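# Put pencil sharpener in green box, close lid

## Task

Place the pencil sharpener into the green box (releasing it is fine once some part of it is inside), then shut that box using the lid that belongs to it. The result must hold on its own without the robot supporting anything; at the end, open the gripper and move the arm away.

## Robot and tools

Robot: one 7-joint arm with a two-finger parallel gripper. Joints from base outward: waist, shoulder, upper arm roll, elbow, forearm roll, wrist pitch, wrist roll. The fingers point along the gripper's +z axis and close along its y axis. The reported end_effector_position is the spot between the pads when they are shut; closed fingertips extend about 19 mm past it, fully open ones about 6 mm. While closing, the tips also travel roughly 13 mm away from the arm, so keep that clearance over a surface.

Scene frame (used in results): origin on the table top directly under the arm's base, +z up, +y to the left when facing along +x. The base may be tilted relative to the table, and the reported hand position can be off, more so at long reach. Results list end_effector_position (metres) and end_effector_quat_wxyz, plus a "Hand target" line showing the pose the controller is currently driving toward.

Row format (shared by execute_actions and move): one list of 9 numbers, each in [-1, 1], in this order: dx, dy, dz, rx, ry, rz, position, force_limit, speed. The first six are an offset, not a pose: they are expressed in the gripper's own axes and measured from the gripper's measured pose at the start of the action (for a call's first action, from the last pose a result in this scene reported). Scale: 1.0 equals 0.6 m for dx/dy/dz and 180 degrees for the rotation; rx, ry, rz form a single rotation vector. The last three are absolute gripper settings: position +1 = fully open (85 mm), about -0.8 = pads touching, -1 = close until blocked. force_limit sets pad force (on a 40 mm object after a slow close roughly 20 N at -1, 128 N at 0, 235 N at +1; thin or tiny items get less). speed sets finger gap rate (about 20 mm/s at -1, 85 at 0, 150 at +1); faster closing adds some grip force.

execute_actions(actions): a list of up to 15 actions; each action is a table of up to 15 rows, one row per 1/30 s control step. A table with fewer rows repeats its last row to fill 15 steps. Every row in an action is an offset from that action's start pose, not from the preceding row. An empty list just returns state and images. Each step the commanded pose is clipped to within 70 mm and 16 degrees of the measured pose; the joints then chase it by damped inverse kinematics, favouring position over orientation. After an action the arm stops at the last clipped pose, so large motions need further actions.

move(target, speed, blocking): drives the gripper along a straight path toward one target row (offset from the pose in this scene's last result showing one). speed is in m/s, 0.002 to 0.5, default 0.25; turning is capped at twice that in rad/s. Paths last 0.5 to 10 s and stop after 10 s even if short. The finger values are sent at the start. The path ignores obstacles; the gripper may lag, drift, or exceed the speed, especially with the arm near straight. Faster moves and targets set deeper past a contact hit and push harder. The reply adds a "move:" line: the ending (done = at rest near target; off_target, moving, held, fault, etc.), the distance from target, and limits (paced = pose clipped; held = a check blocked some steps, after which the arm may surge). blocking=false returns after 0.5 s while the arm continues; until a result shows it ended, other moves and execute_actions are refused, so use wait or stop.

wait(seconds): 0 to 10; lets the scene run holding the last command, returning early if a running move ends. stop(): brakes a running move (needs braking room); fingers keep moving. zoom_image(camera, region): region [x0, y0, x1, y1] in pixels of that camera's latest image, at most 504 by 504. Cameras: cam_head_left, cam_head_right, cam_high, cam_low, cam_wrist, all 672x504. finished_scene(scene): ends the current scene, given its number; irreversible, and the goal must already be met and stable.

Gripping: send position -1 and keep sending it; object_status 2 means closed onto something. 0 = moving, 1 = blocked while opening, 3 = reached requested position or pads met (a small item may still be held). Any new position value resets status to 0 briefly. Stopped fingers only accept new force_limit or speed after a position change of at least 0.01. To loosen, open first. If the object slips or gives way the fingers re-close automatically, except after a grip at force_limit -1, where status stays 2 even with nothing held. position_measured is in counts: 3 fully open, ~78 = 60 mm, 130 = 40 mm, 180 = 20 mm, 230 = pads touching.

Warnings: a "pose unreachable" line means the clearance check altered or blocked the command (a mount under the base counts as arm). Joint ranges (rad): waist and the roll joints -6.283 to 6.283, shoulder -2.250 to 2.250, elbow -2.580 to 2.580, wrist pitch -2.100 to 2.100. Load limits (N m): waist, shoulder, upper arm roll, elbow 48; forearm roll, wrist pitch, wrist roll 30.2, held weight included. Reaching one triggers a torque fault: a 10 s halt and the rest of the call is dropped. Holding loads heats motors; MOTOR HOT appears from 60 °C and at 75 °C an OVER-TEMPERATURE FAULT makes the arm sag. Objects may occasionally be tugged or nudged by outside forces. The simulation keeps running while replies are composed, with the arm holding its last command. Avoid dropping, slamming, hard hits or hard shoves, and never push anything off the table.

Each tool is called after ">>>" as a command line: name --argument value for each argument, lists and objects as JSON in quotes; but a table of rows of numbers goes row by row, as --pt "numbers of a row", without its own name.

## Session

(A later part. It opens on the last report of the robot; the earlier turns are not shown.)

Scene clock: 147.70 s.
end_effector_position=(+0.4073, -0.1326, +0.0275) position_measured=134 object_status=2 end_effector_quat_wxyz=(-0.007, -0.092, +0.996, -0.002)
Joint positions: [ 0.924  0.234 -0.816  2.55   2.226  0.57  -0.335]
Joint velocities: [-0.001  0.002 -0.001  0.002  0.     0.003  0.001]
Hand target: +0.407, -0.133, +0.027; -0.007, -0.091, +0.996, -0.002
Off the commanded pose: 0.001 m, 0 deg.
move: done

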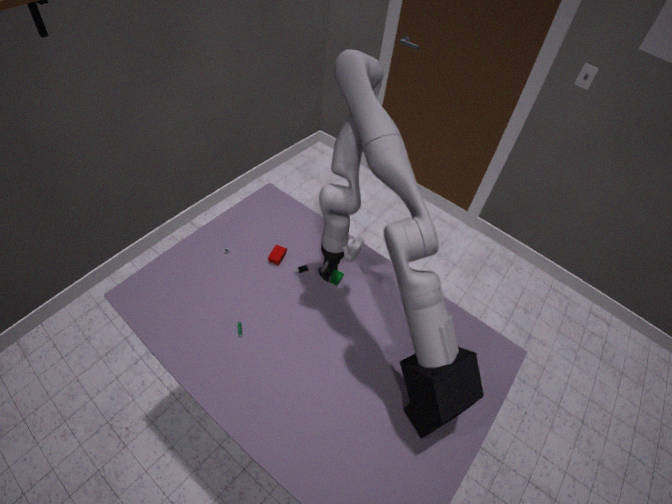

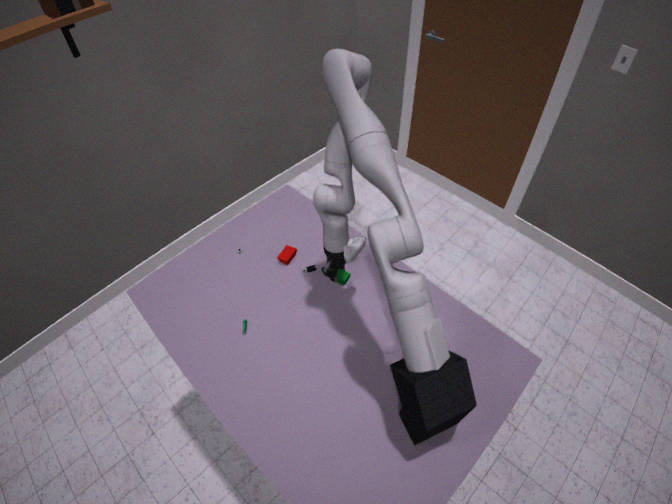

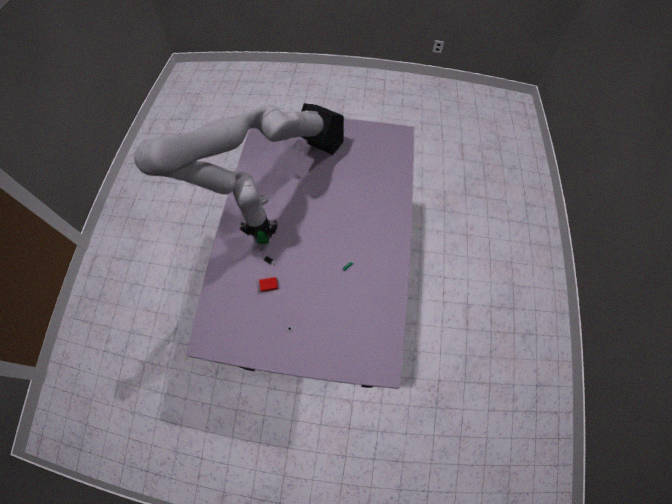

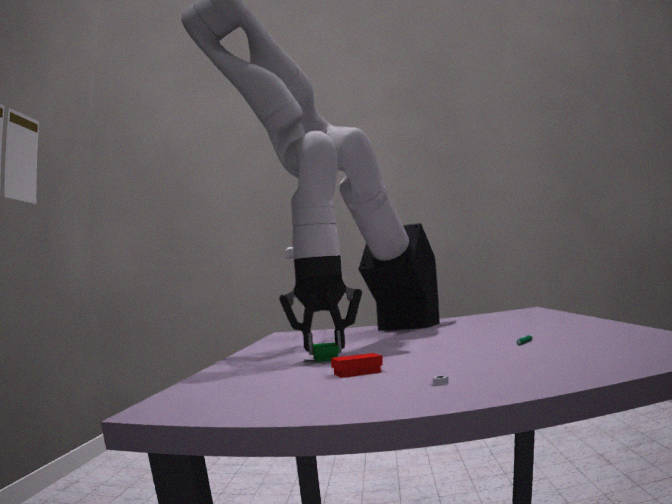

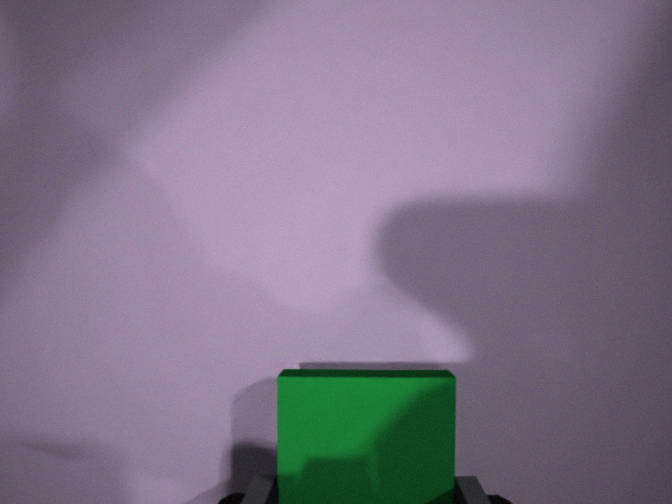

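Lid is over the box; release.

>>> execute_actions --actions '[[[0,0,0,0,0,0,1,0,-0.7]],[[0,0,0,0,0,0,1,0,-0.7]],[[0,0,0,0,0,0,1,0,-0.7]]]'

>>> move --target '[-0.08,0,-0.1,0,0,0,1,0,0]' --speed 0.1

>>> zoom_image --camera "cam_low" --region '[270,310,390,390]'

Scene clock: 153.13 s.
end_effector_position=(+0.4073, -0.1326, +0.0275) position_measured=3 object_status=0 end_effector_quat_wxyz=(-0.007, -0.092, +0.996, -0.002)
Joint positions: [ 0.924  0.234 -0.816  2.55   2.227  0.57  -0.336]
Joint velocities: [ 0.    -0.001 -0.001 -0.    -0.001 -0.002  0.   ]
Hand target: +0.407, -0.133, +0.027; -0.007, -0.092, +0.996, -0.002
Off the commanded pose: 0.000 m, 0 deg.

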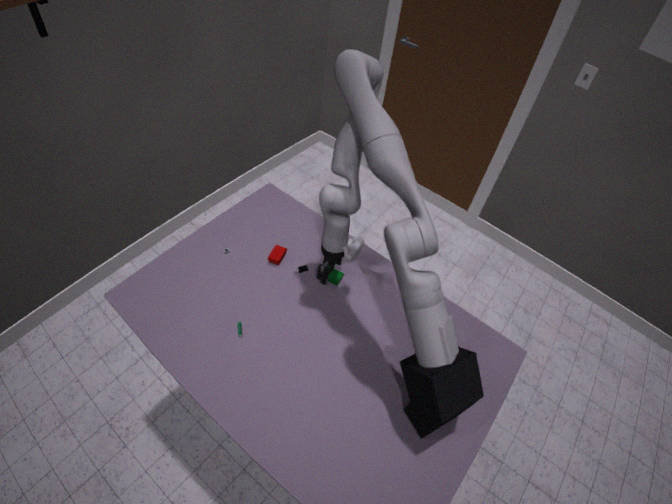

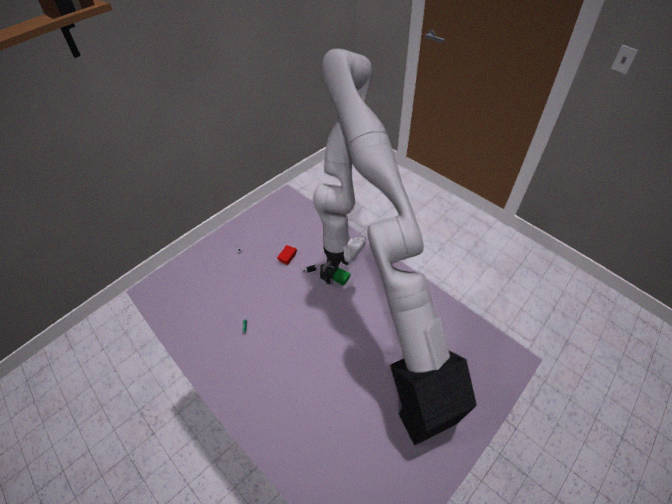

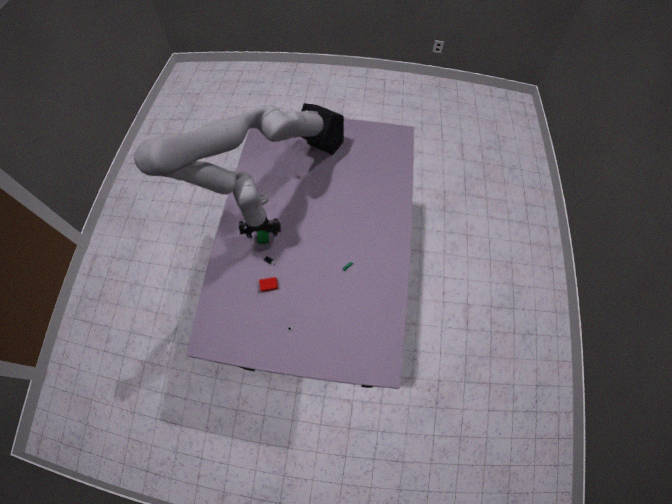

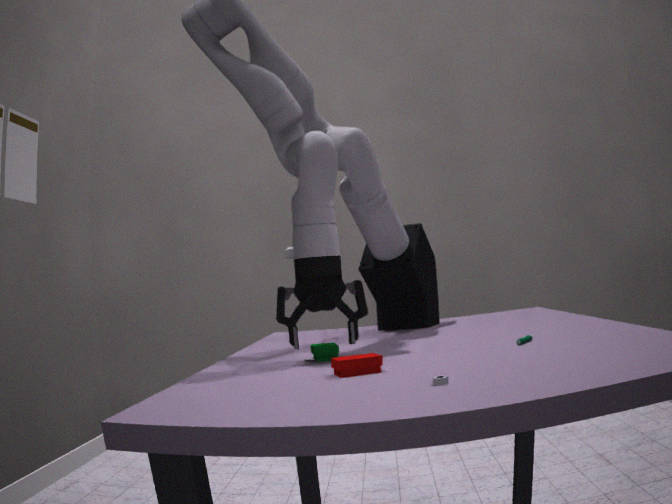

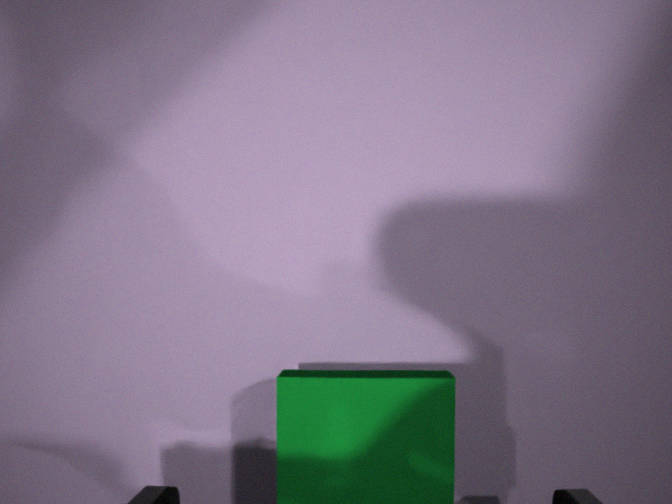

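Scene clock: 154.60 s.
end_effector_position=(+0.4555, -0.1229, +0.0870) position_measured=3 object_status=3 end_effector_quat_wxyz=(-0.005, -0.091, +0.996, -0.002)
Joint positions: [ 0.95  -0.081 -0.821  2.427  1.491  0.27   0.324]
Joint velocities: [ 0.004 -0.003  0.    -0.023 -0.158  0.002  0.162]
Hand target: +0.456, -0.123, +0.087; -0.005, -0.091, +0.996, -0.002
Off the commanded pose: 0.001 m, 0 deg.
move: done

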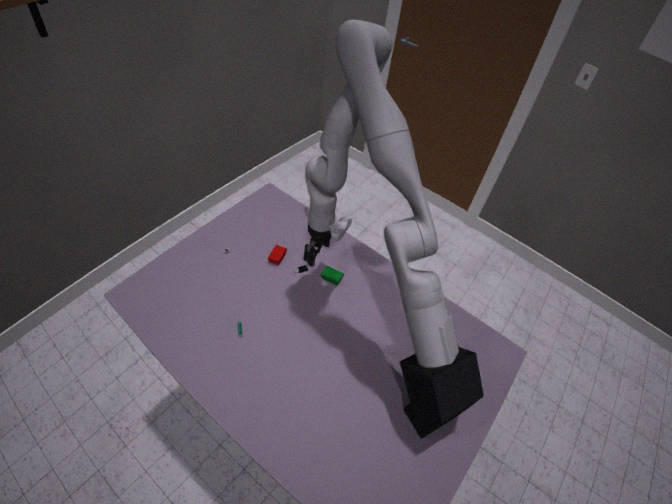

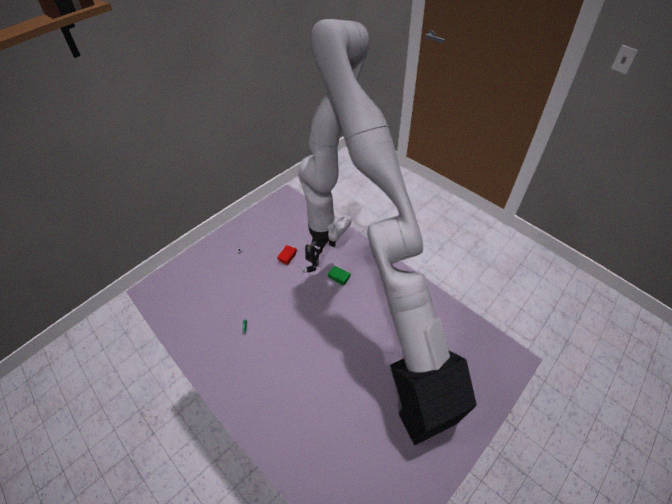

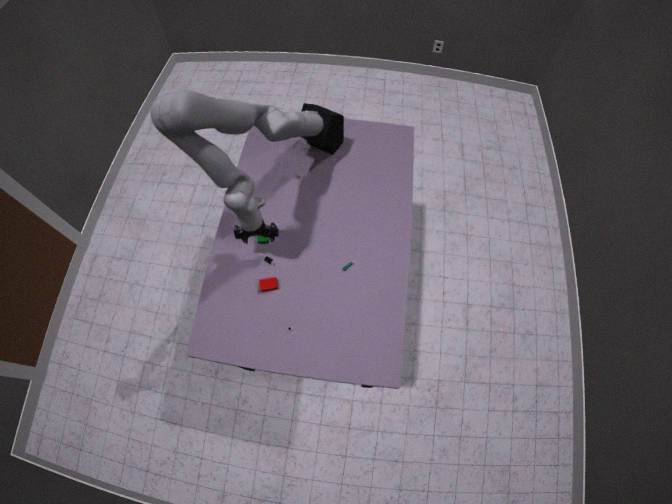

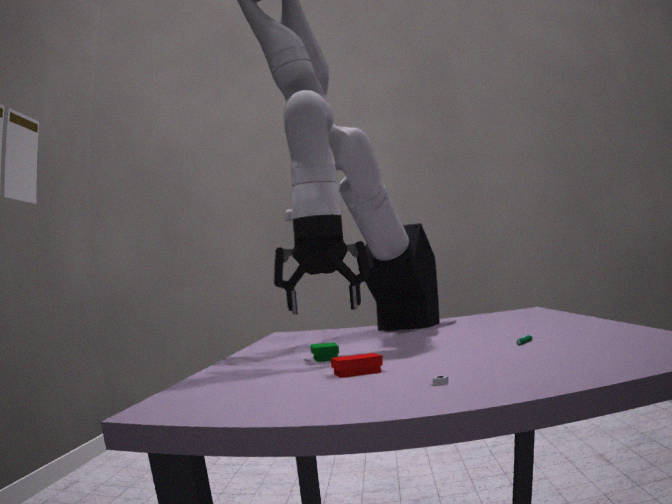

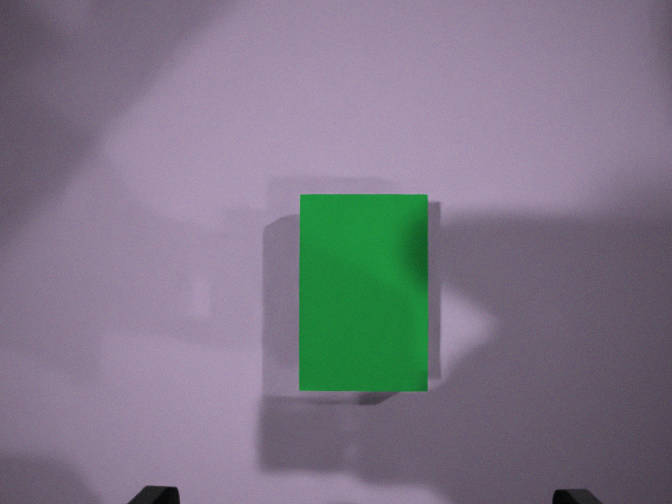

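Region (270, 310, 390, 390) of cam_low's 672x504 image, scaled by 4.200, with more detail than that image has.

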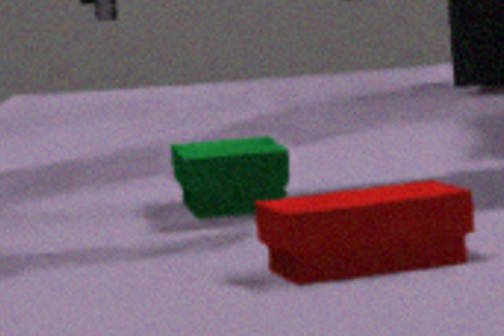

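Seated flat.

>>> finished_scene --scene 2

The scene is finished: the task was done.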